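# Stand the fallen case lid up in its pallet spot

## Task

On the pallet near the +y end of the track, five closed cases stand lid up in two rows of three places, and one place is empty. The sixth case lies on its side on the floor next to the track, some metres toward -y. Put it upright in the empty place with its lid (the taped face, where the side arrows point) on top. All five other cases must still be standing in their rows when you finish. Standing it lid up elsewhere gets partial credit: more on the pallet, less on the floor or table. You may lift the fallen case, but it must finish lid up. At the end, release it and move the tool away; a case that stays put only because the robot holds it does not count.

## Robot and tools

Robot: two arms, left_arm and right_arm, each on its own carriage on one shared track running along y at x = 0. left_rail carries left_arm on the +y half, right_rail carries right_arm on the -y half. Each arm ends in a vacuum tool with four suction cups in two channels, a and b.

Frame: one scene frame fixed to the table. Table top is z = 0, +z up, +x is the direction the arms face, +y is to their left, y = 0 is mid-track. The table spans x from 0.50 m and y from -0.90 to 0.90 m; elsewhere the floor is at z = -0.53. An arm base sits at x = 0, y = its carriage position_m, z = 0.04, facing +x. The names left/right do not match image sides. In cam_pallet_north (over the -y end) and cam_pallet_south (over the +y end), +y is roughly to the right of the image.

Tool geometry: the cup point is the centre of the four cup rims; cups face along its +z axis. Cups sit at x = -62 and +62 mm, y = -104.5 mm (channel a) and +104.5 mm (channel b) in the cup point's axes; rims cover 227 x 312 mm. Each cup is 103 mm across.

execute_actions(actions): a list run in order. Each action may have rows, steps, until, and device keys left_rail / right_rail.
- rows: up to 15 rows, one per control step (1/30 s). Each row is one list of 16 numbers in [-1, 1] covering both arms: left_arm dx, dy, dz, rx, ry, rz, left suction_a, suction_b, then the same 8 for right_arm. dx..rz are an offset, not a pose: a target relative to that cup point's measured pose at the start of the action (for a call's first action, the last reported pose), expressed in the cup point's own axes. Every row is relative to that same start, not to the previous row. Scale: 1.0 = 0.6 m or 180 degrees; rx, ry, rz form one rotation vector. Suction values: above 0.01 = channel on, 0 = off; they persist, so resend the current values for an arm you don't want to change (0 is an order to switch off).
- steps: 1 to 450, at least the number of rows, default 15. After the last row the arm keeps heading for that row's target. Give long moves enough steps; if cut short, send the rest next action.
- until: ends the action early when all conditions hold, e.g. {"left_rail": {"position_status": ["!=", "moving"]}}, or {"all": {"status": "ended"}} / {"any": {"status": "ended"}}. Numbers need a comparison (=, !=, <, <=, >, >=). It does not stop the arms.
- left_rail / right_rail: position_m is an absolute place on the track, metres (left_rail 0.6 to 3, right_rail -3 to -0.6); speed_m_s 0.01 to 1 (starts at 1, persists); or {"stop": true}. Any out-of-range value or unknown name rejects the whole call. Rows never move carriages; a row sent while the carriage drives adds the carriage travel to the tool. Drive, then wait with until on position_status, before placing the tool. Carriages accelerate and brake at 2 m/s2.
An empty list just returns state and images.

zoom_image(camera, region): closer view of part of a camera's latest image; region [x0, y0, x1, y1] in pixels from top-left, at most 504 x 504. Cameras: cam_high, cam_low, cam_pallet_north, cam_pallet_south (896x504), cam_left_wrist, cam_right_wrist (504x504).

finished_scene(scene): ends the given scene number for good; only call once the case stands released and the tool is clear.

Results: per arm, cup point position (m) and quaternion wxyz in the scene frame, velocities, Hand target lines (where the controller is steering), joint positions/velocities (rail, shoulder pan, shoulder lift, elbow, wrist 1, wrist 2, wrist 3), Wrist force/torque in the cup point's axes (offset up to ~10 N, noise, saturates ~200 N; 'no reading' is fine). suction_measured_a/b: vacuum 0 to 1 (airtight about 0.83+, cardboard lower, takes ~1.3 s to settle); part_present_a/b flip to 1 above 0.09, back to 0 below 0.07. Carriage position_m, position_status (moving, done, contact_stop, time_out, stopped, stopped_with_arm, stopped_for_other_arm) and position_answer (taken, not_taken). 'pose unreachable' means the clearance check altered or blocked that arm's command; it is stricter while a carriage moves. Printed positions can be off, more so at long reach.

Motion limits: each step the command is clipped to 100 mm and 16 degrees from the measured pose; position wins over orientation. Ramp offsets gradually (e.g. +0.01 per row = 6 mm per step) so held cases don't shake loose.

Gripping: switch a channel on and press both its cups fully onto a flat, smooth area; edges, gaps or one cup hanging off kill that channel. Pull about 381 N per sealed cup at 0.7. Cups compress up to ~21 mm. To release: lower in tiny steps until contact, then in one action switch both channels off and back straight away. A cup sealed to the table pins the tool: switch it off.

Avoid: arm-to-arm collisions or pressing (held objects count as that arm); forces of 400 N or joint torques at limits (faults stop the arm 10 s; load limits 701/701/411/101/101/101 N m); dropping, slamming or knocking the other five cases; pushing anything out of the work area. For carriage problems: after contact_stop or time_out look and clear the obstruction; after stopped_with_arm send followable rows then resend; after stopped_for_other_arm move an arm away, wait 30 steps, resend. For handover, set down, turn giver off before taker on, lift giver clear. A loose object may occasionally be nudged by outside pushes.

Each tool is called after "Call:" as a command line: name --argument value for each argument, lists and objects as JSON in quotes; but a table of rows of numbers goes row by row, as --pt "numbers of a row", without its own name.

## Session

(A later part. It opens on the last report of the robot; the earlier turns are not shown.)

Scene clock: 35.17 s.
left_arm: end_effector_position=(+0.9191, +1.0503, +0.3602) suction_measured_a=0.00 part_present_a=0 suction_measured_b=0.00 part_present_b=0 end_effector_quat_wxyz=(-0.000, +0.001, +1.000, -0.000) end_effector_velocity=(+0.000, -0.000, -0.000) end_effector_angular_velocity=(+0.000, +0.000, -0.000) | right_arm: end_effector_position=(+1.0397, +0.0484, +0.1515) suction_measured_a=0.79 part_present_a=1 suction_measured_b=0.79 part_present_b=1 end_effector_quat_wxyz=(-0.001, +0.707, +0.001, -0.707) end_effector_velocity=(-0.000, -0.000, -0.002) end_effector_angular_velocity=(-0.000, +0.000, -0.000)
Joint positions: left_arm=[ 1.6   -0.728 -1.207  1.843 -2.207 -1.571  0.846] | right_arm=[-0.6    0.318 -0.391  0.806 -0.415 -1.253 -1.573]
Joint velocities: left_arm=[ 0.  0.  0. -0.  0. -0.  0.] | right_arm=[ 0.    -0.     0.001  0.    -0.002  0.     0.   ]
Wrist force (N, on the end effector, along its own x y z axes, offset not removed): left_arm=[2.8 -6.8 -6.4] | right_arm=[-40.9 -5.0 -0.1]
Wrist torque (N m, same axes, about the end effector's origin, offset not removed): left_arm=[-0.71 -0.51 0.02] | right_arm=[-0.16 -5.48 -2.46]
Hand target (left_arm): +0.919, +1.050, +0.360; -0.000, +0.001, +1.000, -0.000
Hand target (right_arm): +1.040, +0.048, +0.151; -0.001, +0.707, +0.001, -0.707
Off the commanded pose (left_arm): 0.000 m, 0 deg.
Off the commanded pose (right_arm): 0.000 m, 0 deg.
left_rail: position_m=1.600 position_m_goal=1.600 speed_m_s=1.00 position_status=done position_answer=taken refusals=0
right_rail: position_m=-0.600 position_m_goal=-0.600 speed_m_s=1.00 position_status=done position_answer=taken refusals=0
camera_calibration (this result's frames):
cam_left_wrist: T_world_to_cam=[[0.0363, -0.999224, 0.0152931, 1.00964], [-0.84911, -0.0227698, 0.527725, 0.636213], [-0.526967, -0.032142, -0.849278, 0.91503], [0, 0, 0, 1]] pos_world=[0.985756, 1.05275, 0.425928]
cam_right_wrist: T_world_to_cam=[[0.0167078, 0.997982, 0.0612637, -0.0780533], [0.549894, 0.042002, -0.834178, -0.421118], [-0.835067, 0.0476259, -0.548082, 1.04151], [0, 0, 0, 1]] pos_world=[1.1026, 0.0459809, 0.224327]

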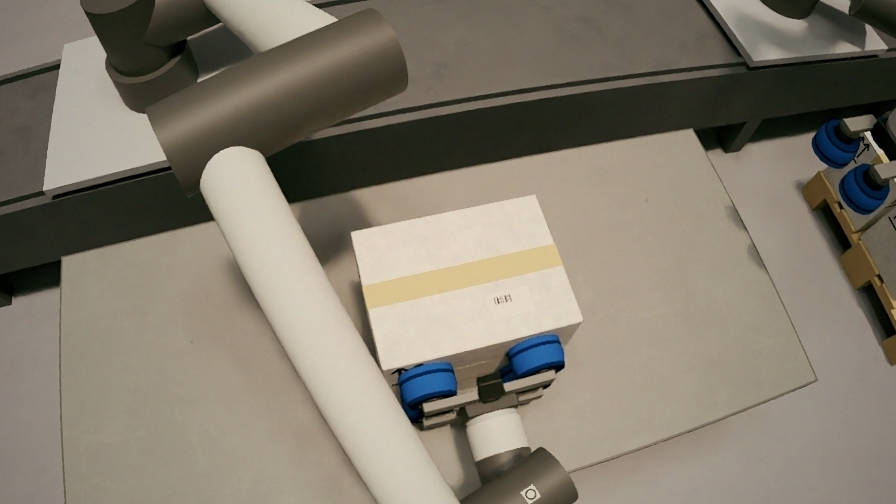

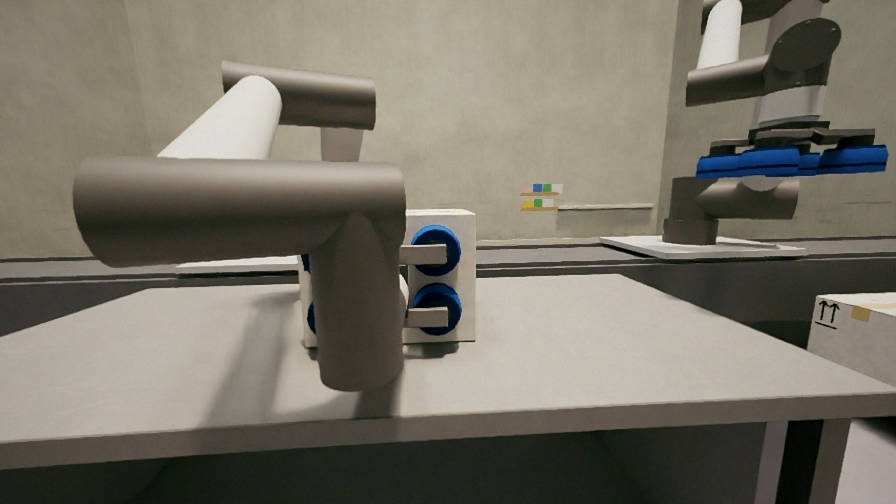

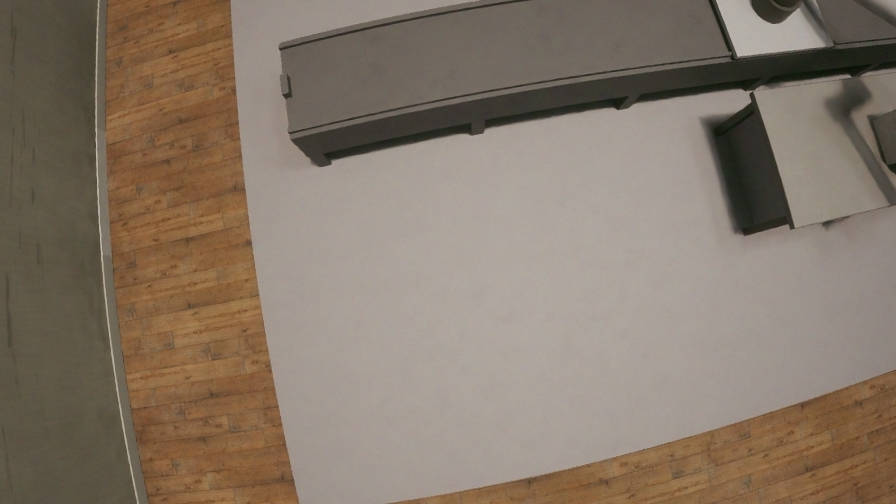

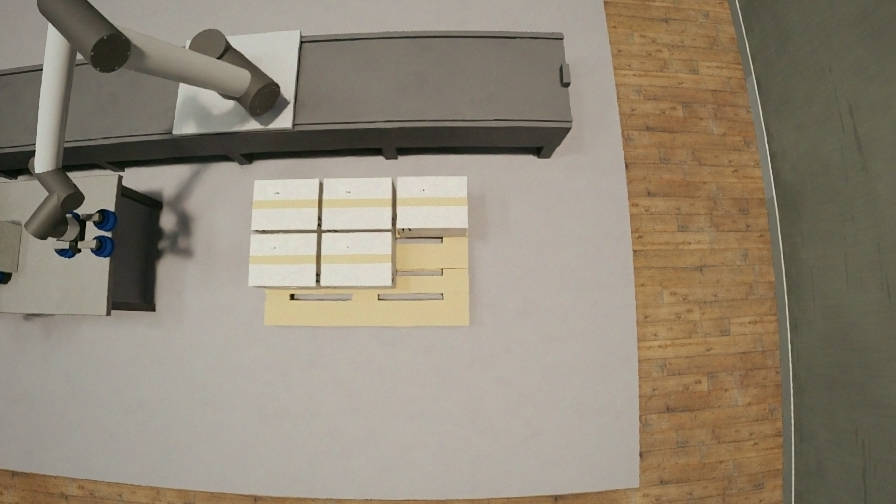

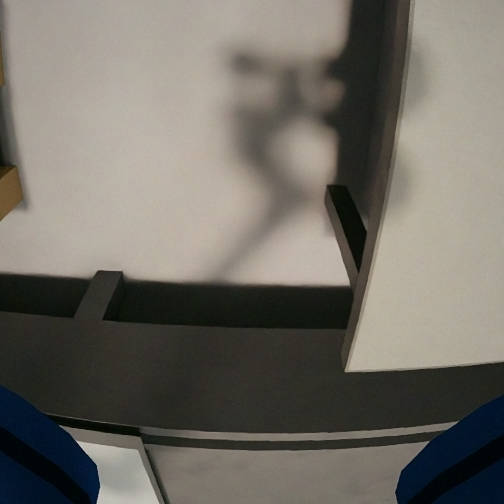

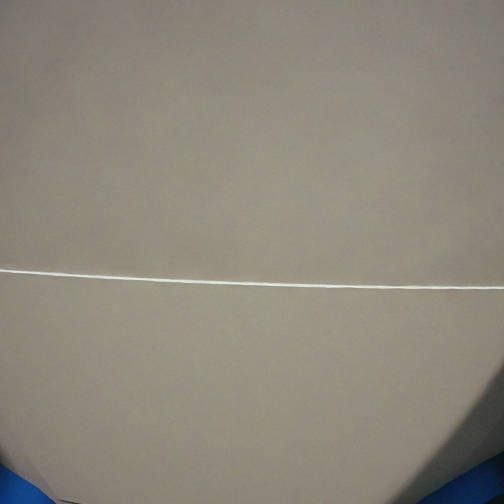

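Call:
execute_actions --actions '[{"rows": [[0,0,0,0,0,0,0,0, 0.0035,0,0,0,0,0,1,1]], "steps": 6}, {"rows": [[0,0,0,0,0,0,0,0, 0,0,-0.0023,0,0,0,0,0],[0,0,0,0,0,0,0,0, 0,0,-0.0087,0,0,0,0,0],[0,0,0,0,0,0,0,0, 0,0,-0.0183,0,0,0,0,0],[0,0,0,0,0,0,0,0, 0,0,-0.0303,0,0,0,0,0],[0,0,0,0,0,0,0,0, 0,0,-0.044,0,0,0,0,0],[0,0,0,0,0,0,0,0, 0,0,-0.0585,0,0,0,0,0],[0,0,0,0,0,0,0,0, 0,0,-0.073,0,0,0,0,0],[0,0,0,0,0,0,0,0, 0,0,-0.0867,0,0,0,0,0],[0,0,0,0,0,0,0,0, 0,0,-0.0987,0,0,0,0,0],[0,0,0,0,0,0,0,0, -0.004,0,-0.1083,0,0,0,0,0],[0,0,0,0,0,0,0,0, -0.012,0,-0.1147,0,0,0,0,0],[0,0,0,0,0,0,0,0, -0.022,0,-0.117,0,0,0,0,0],[0,0,0,0,0,0,0,0, -0.032,0,-0.117,0,0,0,0,0],[0,0,0,0,0,0,0,0, -0.04,0,-0.117,0,0,0,0,0]], "steps": 14}]'

Scene clock: 36.30 s.
left_arm: end_effector_position=(+0.9191, +1.0503, +0.3602) suction_measured_a=0.00 part_present_a=0 suction_measured_b=0.00 part_present_b=0 end_effector_quat_wxyz=(-0.000, +0.001, +1.000, -0.000) end_effector_velocity=(+0.000, +0.000, -0.000) end_effector_angular_velocity=(+0.000, +0.000, +0.000) | right_arm: end_effector_position=(+1.0922, +0.0464, +0.1563) suction_measured_a=0.00 part_present_a=0 suction_measured_b=0.00 part_present_b=0 end_effector_quat_wxyz=(-0.002, +0.709, -0.000, -0.706) end_effector_velocity=(+0.120, +0.003, +0.103) end_effector_angular_velocity=(+0.003, -0.010, +0.001)
Joint positions: left_arm=[ 1.6   -0.728 -1.207  1.843 -2.207 -1.571  0.846] | right_arm=[-0.6    0.305 -0.319  0.64  -0.325 -1.263 -1.571]
Joint velocities: left_arm=[ 0.  0.  0. -0.  0. -0.  0.] | right_arm=[ 0.    -0.022  0.137 -0.452  0.305 -0.023 -0.   ]
Wrist force (N, on the end effector, along its own x y z axes, offset not removed): left_arm=[2.0 3.4 -5.9] | right_arm=[-0.4 -3.4 -0.9]
Wrist torque (N m, same axes, about the end effector's origin, offset not removed): left_arm=[0.50 -0.53 -0.18] | right_arm=[-0.28 0.17 -0.37]
Hand target (left_arm): +0.919, +1.050, +0.360; -0.000, +0.001, +1.000, -0.000
Hand target (right_arm): +1.107, +0.047, +0.174; -0.002, +0.709, +0.000, -0.706
Off the commanded pose (left_arm): 0.000 m, 0 deg.
Off the commanded pose (right_arm): 0.025 m, 0 deg.
left_rail: position_m=1.600 position_m_goal=1.600 speed_m_s=1.00 position_status=done position_answer=taken refusals=0
right_rail: position_m=-0.600 position_m_goal=-0.600 speed_m_s=1.00 position_status=done position_answer=taken refusals=0
camera_calibration (this result's frames):
cam_left_wrist: T_world_to_cam=[[0.0363001, -0.999224, 0.0152931, 1.00964], [-0.84911, -0.0227699, 0.527725, 0.636213], [-0.526967, -0.032142, -0.849278, 0.91503], [0, 0, 0, 1]] pos_world=[0.985756, 1.05275, 0.425928]
cam_right_wrist: T_world_to_cam=[[0.0189845, 0.997965, 0.0608705, -0.0796861], [0.552836, 0.0402501, -0.832318, -0.449321], [-0.833074, 0.0494525, -0.550947, 1.08625], [0, 0, 0, 1]] pos_world=[1.15484, 0.0438916, 0.229336]

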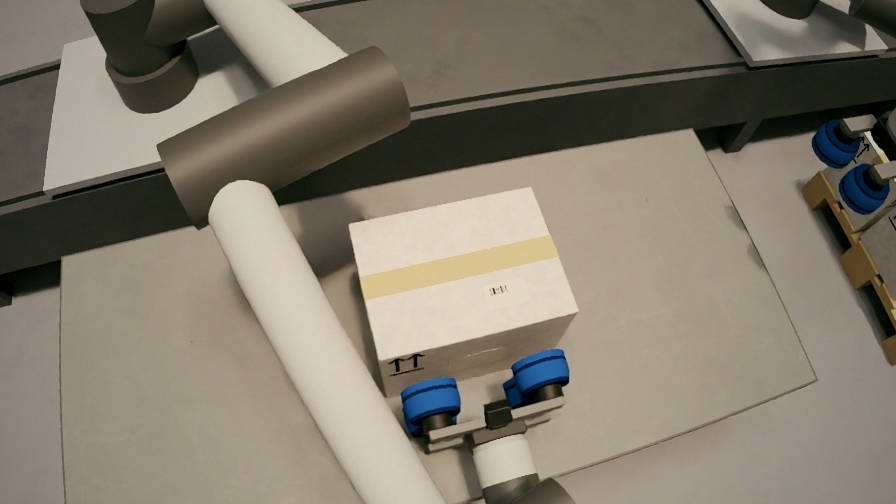

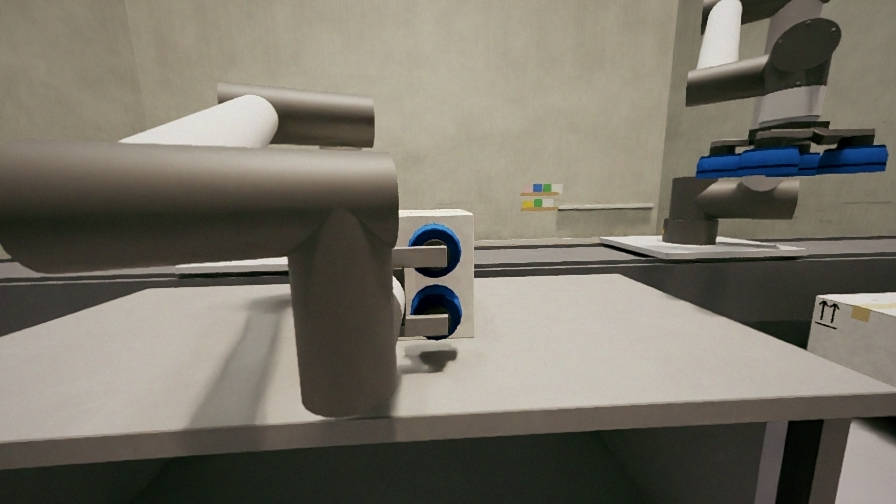

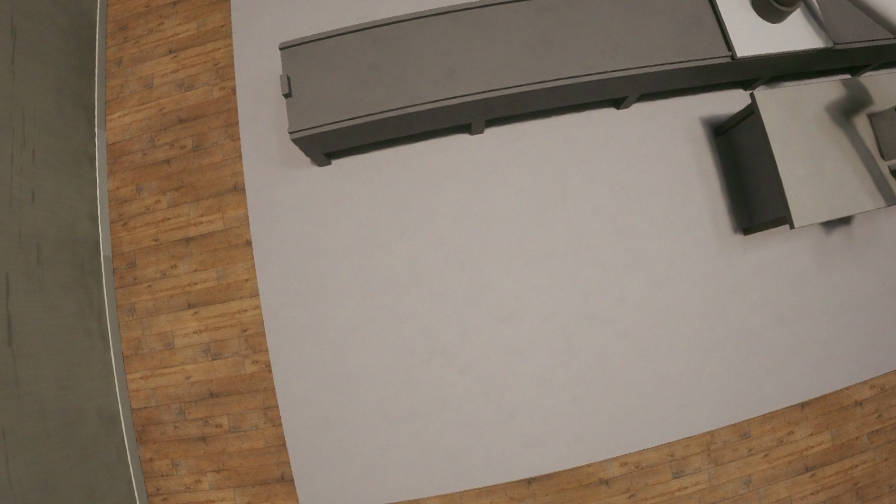

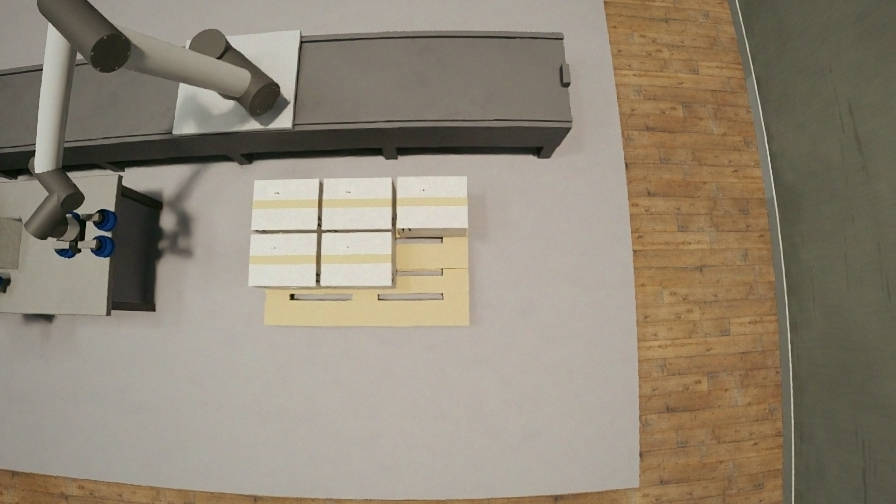

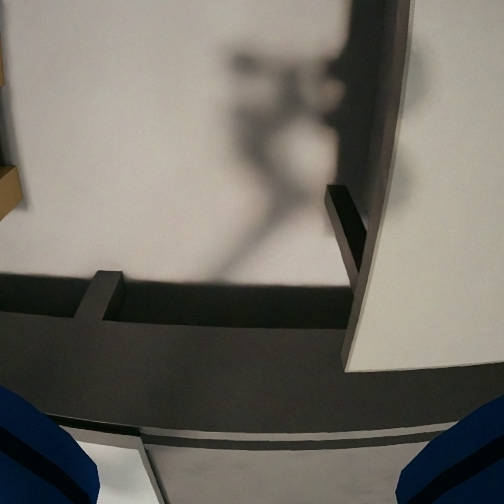

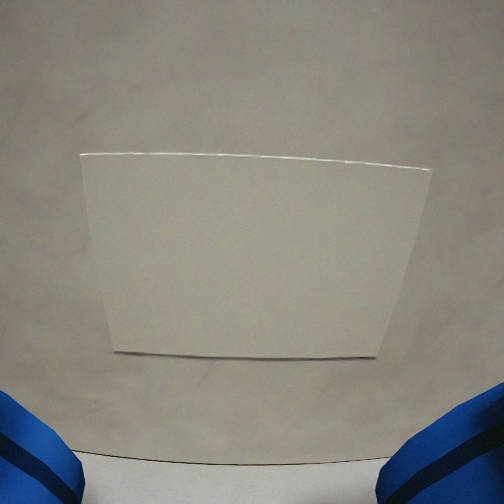

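Call:
execute_actions --actions '[]'

Scene clock: 36.93 s.
left_arm: end_effector_position=(+0.9191, +1.0503, +0.3602) suction_measured_a=0.00 part_present_a=0 suction_measured_b=0.00 part_present_b=0 end_effector_quat_wxyz=(-0.000, +0.001, +1.000, -0.000) end_effector_velocity=(-0.000, -0.000, +0.000) end_effector_angular_velocity=(-0.000, -0.000, -0.000) | right_arm: end_effector_position=(+1.1071, +0.0471, +0.1744) suction_measured_a=0.00 part_present_a=0 suction_measured_b=0.00 part_present_b=0 end_effector_quat_wxyz=(-0.002, +0.709, +0.000, -0.706) end_effector_velocity=(+0.001, -0.000, +0.001) end_effector_angular_velocity=(+0.000, -0.000, +0.000)
Joint positions: left_arm=[ 1.6   -0.728 -1.207  1.843 -2.207 -1.571  0.846] | right_arm=[-0.6    0.303 -0.303  0.579 -0.28  -1.266 -1.572]
Joint velocities: left_arm=[ 0. -0. -0.  0.  0.  0. -0.] | right_arm=[ 0.    -0.     0.001 -0.003  0.002 -0.    -0.   ]
Wrist force (N, on the end effector, along its own x y z axes, offset not removed): left_arm=[0.2 -4.3 -8.0] | right_arm=[-1.3 -3.0 1.5]
Wrist torque (N m, same axes, about the end effector's origin, offset not removed): left_arm=[-0.54 -0.10 0.16] | right_arm=[-0.14 0.21 -0.34]
Hand target (left_arm): +0.919, +1.050, +0.360; -0.000, +0.001, +1.000, -0.000
Hand target (right_arm): +1.107, +0.047, +0.174; -0.002, +0.709, +0.000, -0.706
Off the commanded pose (left_arm): 0.000 m, 0 deg.
Off the commanded pose (right_arm): 0.003 m, 0 deg.
left_rail: position_m=1.600 position_m_goal=1.600 speed_m_s=1.00 position_status=done position_answer=taken refusals=0
right_rail: position_m=-0.600 position_m_goal=-0.600 speed_m_s=1.00 position_status=done position_answer=taken refusals=0
camera_calibration (this result's frames):
cam_left_wrist: T_world_to_cam=[[0.0363, -0.999224, 0.0152931, 1.00964], [-0.84911, -0.0227699, 0.527725, 0.636213], [-0.526967, -0.0321419, -0.849278, 0.91503], [0, 0, 0, 1]] pos_world=[0.985756, 1.05275, 0.425928]
cam_right_wrist: T_world_to_cam=[[0.0182178, 0.997952, 0.0613259, -0.0809174], [0.552901, 0.041049, -0.832235, -0.442704], [-0.833048, 0.0490686, -0.55102, 1.10858], [0, 0, 0, 1]] pos_world=[1.16974, 0.044528, 0.247376]

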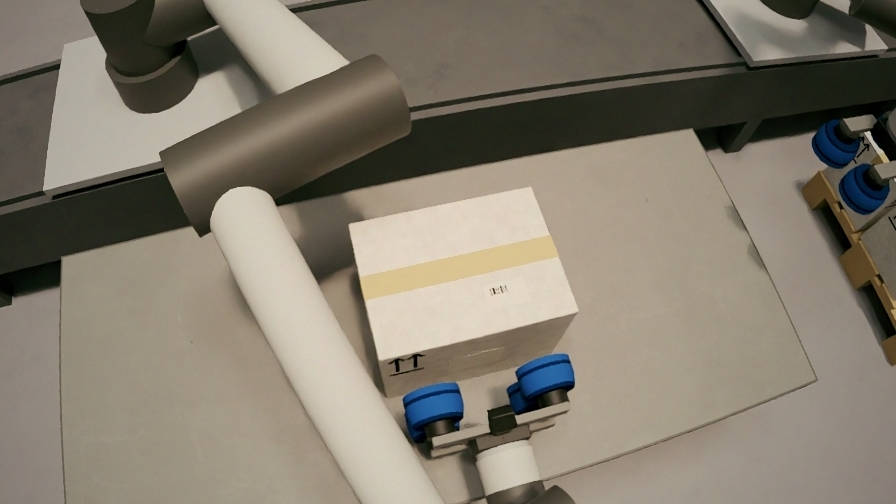

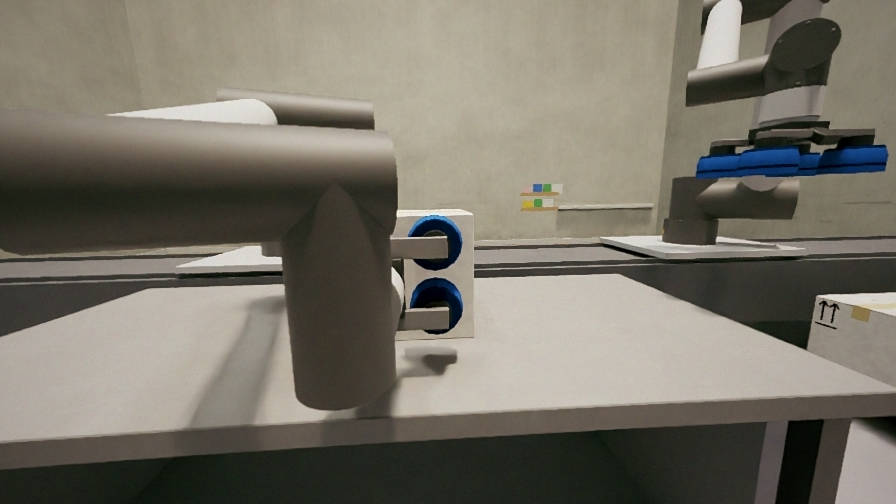

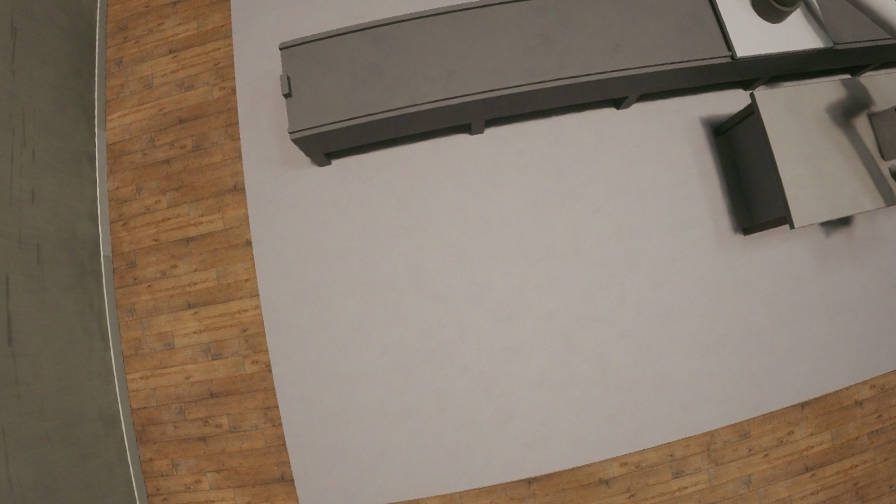

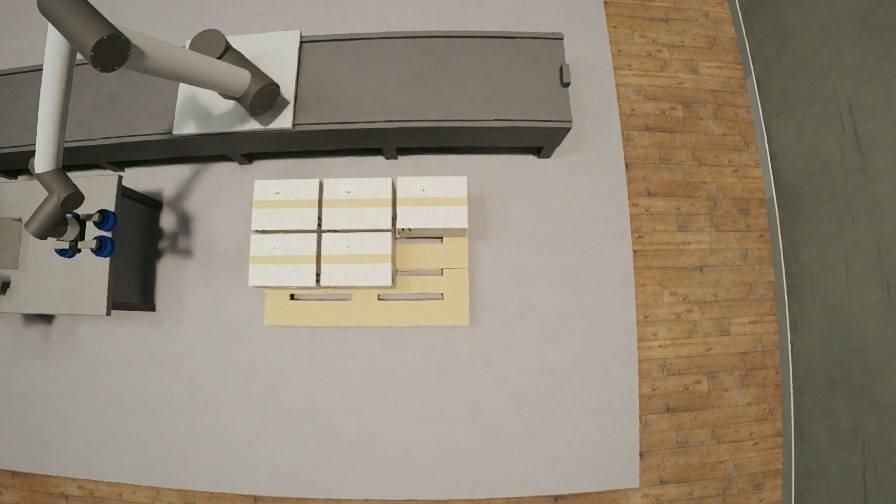

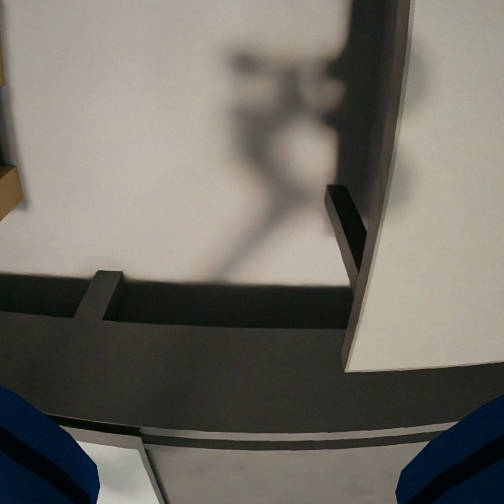

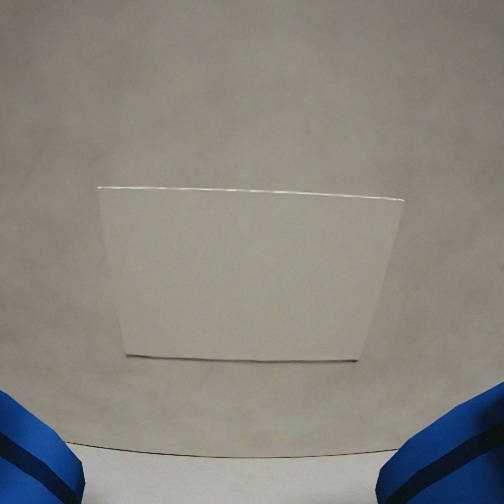

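Call:
execute_actions --actions '[{"right_rail": {"position_m": -2.0, "speed_m_s": 1.0}, "left_rail": {"position_m": 0.6, "speed_m_s": 1.0}, "steps": 1}]'

Scene clock: 37.23 s.
left_arm: end_effector_position=(+0.9191, +1.0502, +0.3602) suction_measured_a=0.00 part_present_a=0 suction_measured_b=0.00 part_present_b=0 end_effector_quat_wxyz=(-0.000, +0.001, +1.000, -0.000) end_effector_velocity=(+0.000, -0.007, -0.000) end_effector_angular_velocity=(+0.000, +0.000, +0.001) | right_arm: end_effector_position=(+1.1072, +0.0470, +0.1744) suction_measured_a=0.00 part_present_a=0 suction_measured_b=0.00 part_present_b=0 end_effector_quat_wxyz=(-0.002, +0.709, +0.000, -0.706) end_effector_velocity=(+0.006, -0.011, -0.002) end_effector_angular_velocity=(-0.000, +0.009, +0.002)
Joint positions: left_arm=[ 1.6   -0.728 -1.207  1.843 -2.207 -1.571  0.846] | right_arm=[-0.6    0.303 -0.303  0.578 -0.28  -1.266 -1.572]
Joint velocities: left_arm=[-0.008  0.001 -0.     0.001  0.     0.    -0.   ] | right_arm=[-0.012  0.     0.018 -0.033  0.025 -0.002 -0.002]
Wrist force (N, on the end effector, along its own x y z axes, offset not removed): left_arm=[1.4 -7.3 -8.7] | right_arm=[-2.7 -3.6 2.6]
Wrist torque (N m, same axes, about the end effector's origin, offset not removed): left_arm=[-0.89 -0.30 0.10] | right_arm=[-0.28 0.34 -0.28]
Hand target (left_arm): +0.919, +1.048, +0.360; -0.000, +0.001, +1.000, -0.000
Hand target (right_arm): +1.110, +0.046, +0.174; -0.001, +0.707, +0.001, -0.707
Off the commanded pose (left_arm): 0.000 m, 0 deg.
Off the commanded pose (right_arm): 0.003 m, 0 deg.
left_rail: position_m=1.600 position_m_goal=0.600 speed_m_s=1.00 position_status=moving position_answer=taken refusals=0
right_rail: position_m=-0.600 position_m_goal=-2.000 speed_m_s=1.00 position_status=moving position_answer=taken refusals=0
camera_calibration (this result's frames):
cam_left_wrist: T_world_to_cam=[[0.0363023, -0.999224, 0.0152923, 1.00959], [-0.84911, -0.0227722, 0.527726, 0.636214], [-0.526968, -0.0321425, -0.849277, 0.915029], [0, 0, 0, 1]] pos_world=[0.985756, 1.0527, 0.425928]
cam_right_wrist: T_world_to_cam=[[0.0182028, 0.997952, 0.0613225, -0.0808167], [0.552832, 0.0410585, -0.832281, -0.442624], [-0.833094, 0.0490509, -0.550952, 1.10877], [0, 0, 0, 1]] pos_world=[1.16988, 0.0444384, 0.247449]

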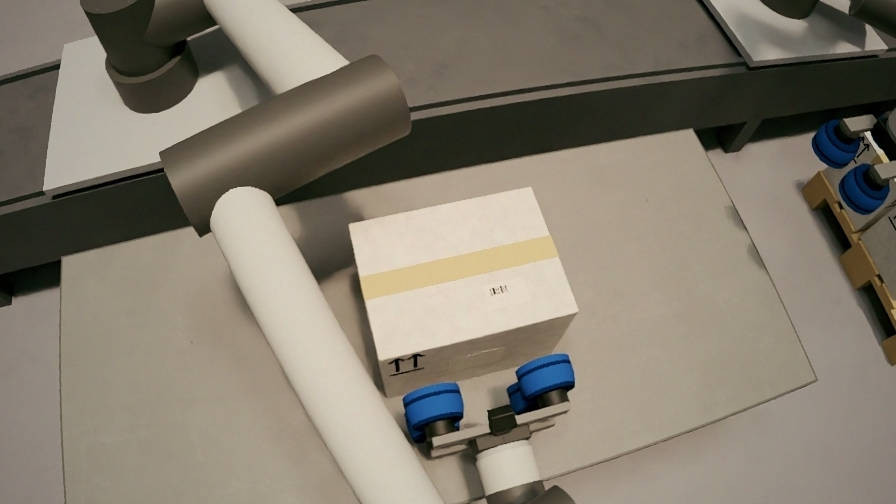

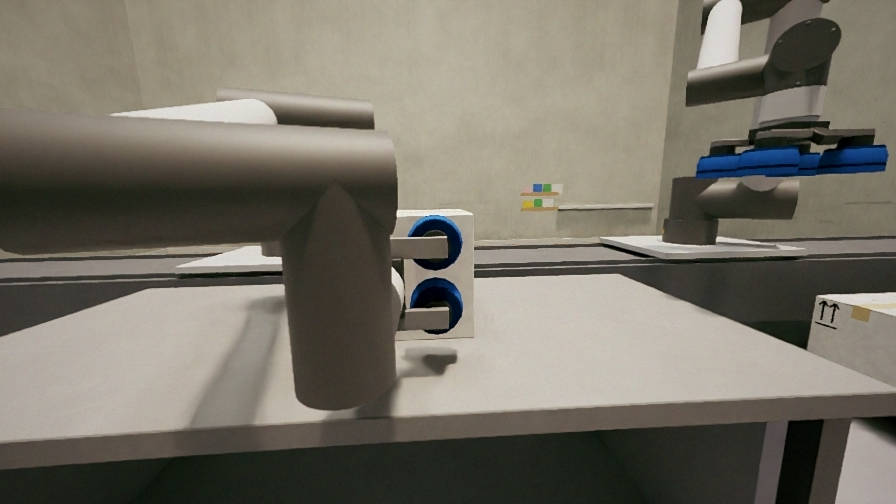

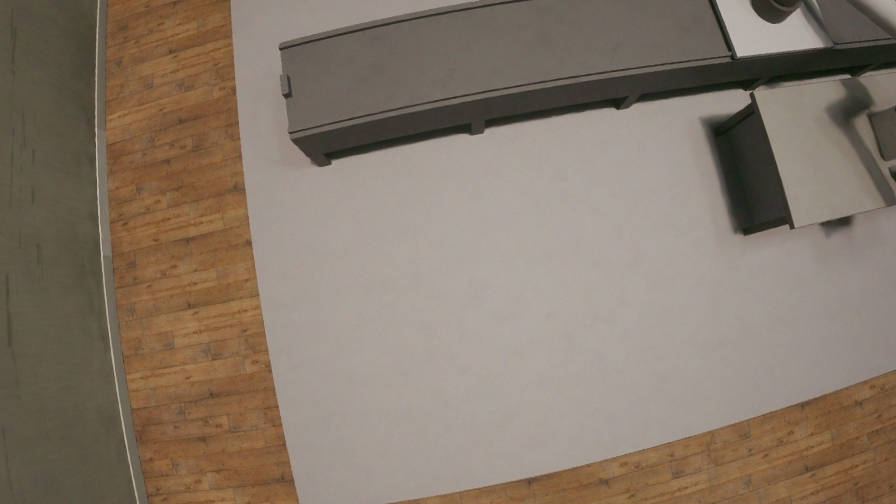

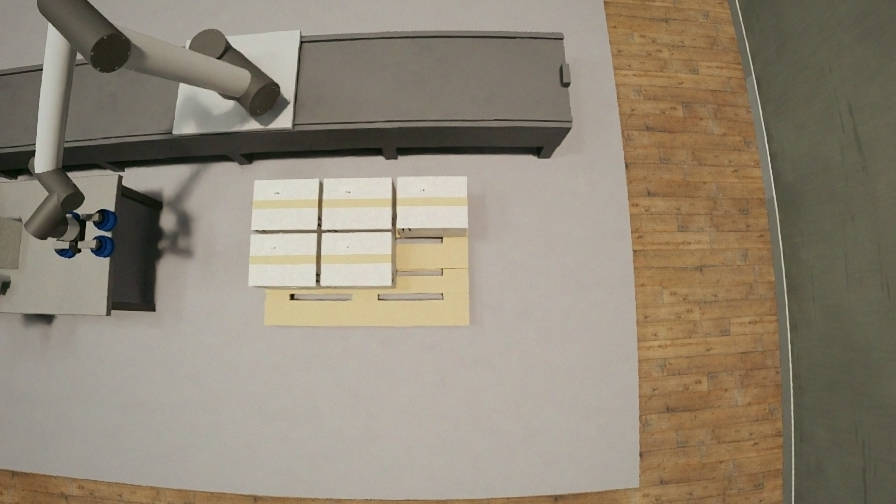

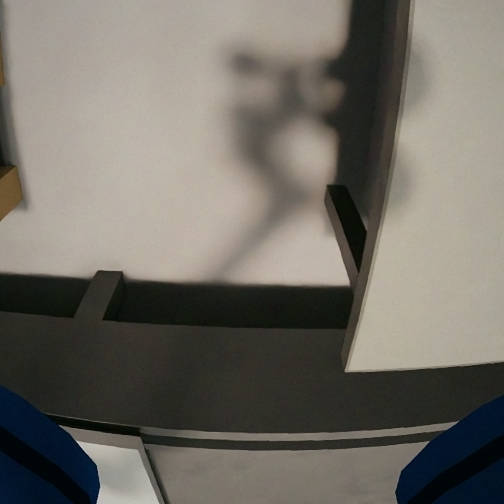

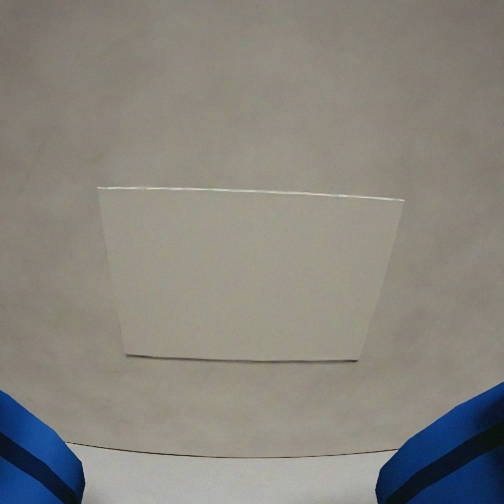

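Call:
execute_actions --actions '[]'

Scene clock: 38.27 s.
left_arm: end_effector_position=(+0.9190, +0.2628, +0.3602) suction_measured_a=0.00 part_present_a=0 suction_measured_b=0.00 part_present_b=0 end_effector_quat_wxyz=(-0.000, +0.001, +1.000, -0.000) end_effector_velocity=(+0.000, -0.933, -0.000) end_effector_angular_velocity=(-0.000, -0.000, -0.001) | right_arm: end_effector_position=(+1.1098, -0.7411, +0.1742) suction_measured_a=0.00 part_present_a=0 suction_measured_b=0.00 part_present_b=0 end_effector_quat_wxyz=(-0.001, +0.707, +0.001, -0.707) end_effector_velocity=(+0.000, -1.000, -0.000) end_effector_angular_velocity=(+0.000, -0.000, -0.000)
Joint positions: left_arm=[ 0.813 -0.728 -1.207  1.843 -2.207 -1.571  0.846] | right_arm=[-1.389  0.303 -0.295  0.562 -0.269 -1.267 -1.573]
Joint velocities: left_arm=[-0.931 -0.001  0.001 -0.001 -0.     0.    -0.   ] | right_arm=[-1. -0.  0. -0.  0. -0. -0.]
Wrist force (N, on the end effector, along its own x y z axes, offset not removed): left_arm=[1.8 -7.8 -6.0] | right_arm=[-1.4 -4.7 1.1]
Wrist torque (N m, same axes, about the end effector's origin, offset not removed): left_arm=[-0.68 -0.39 0.26] | right_arm=[-0.45 0.25 -0.42]
Hand target (left_arm): +0.919, +0.224, +0.360; -0.000, +0.001, +1.000, -0.000
Hand target (right_arm): +1.110, -0.785, +0.174; -0.001, +0.707, +0.001, -0.707
Off the commanded pose (left_arm): 0.000 m, 0 deg.
Off the commanded pose (right_arm): 0.000 m, 0 deg.
left_rail: position_m=0.813 position_m_goal=0.600 speed_m_s=1.00 position_status=moving position_answer=taken refusals=0
right_rail: position_m=-1.389 position_m_goal=-2.000 speed_m_s=1.00 position_status=moving position_answer=taken refusals=0
camera_calibration (this result's frames):
cam_left_wrist: T_world_to_cam=[[0.0362287, -0.999227, 0.0152783, 0.222853], [-0.849103, -0.0227166, 0.527738, 0.618245], [-0.526983, -0.0320921, -0.84927, 0.889673], [0, 0, 0, 1]] pos_world=[0.985723, 0.265277, 0.425895]
cam_right_wrist: T_world_to_cam=[[0.0168399, 0.997978, 0.0612858, 0.707155], [0.550023, 0.0419407, -0.834096, -0.407828], [-0.83498, 0.0477547, -0.548205, 1.15009], [0, 0, 0, 1]] pos_world=[1.17271, -0.743543, 0.246978]

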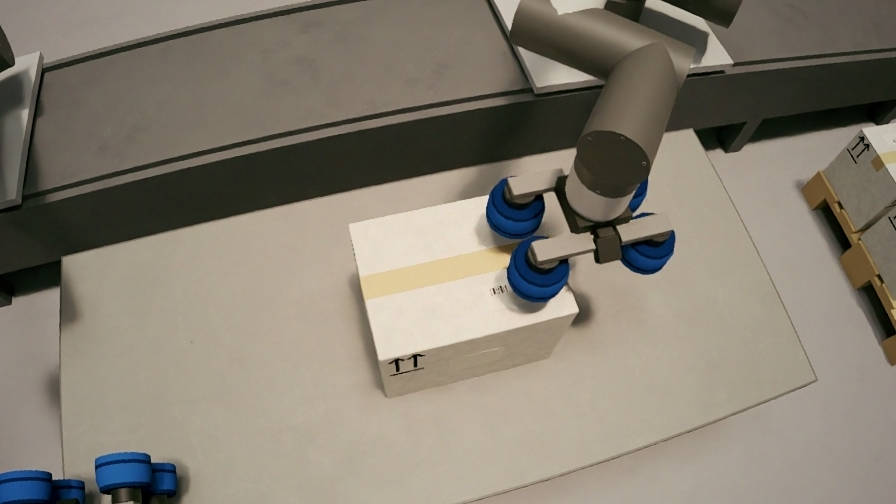

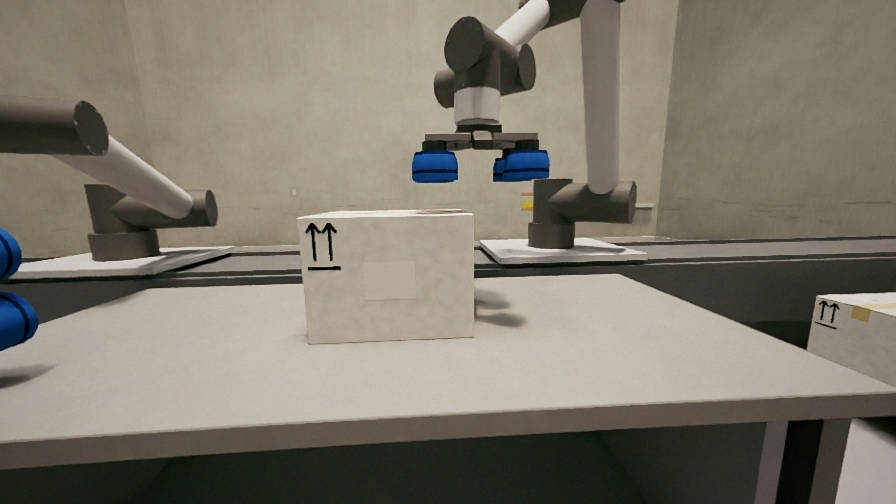

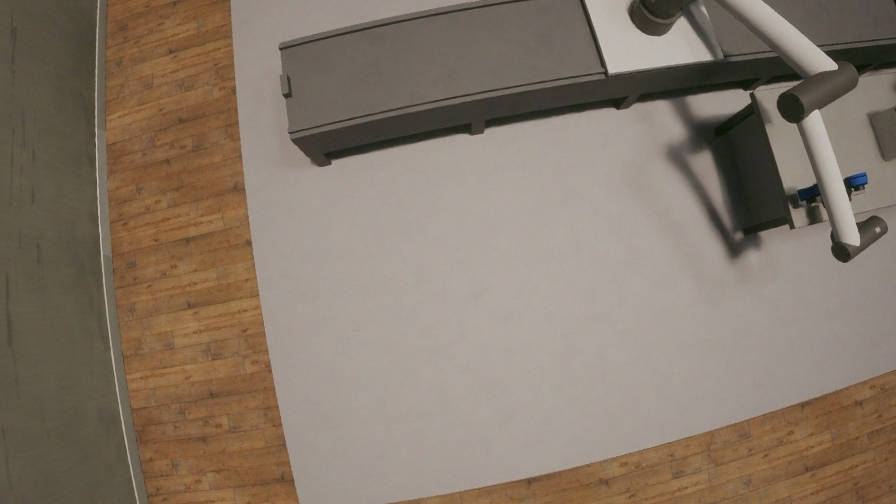

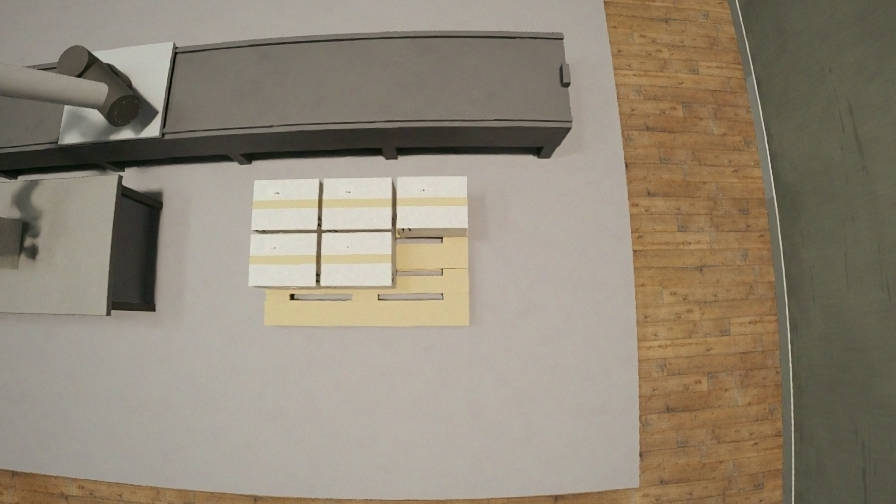

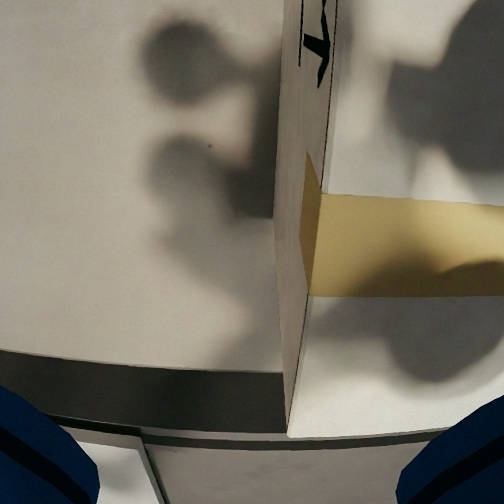

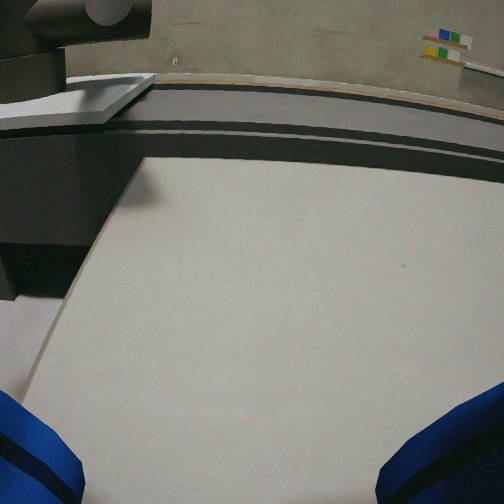

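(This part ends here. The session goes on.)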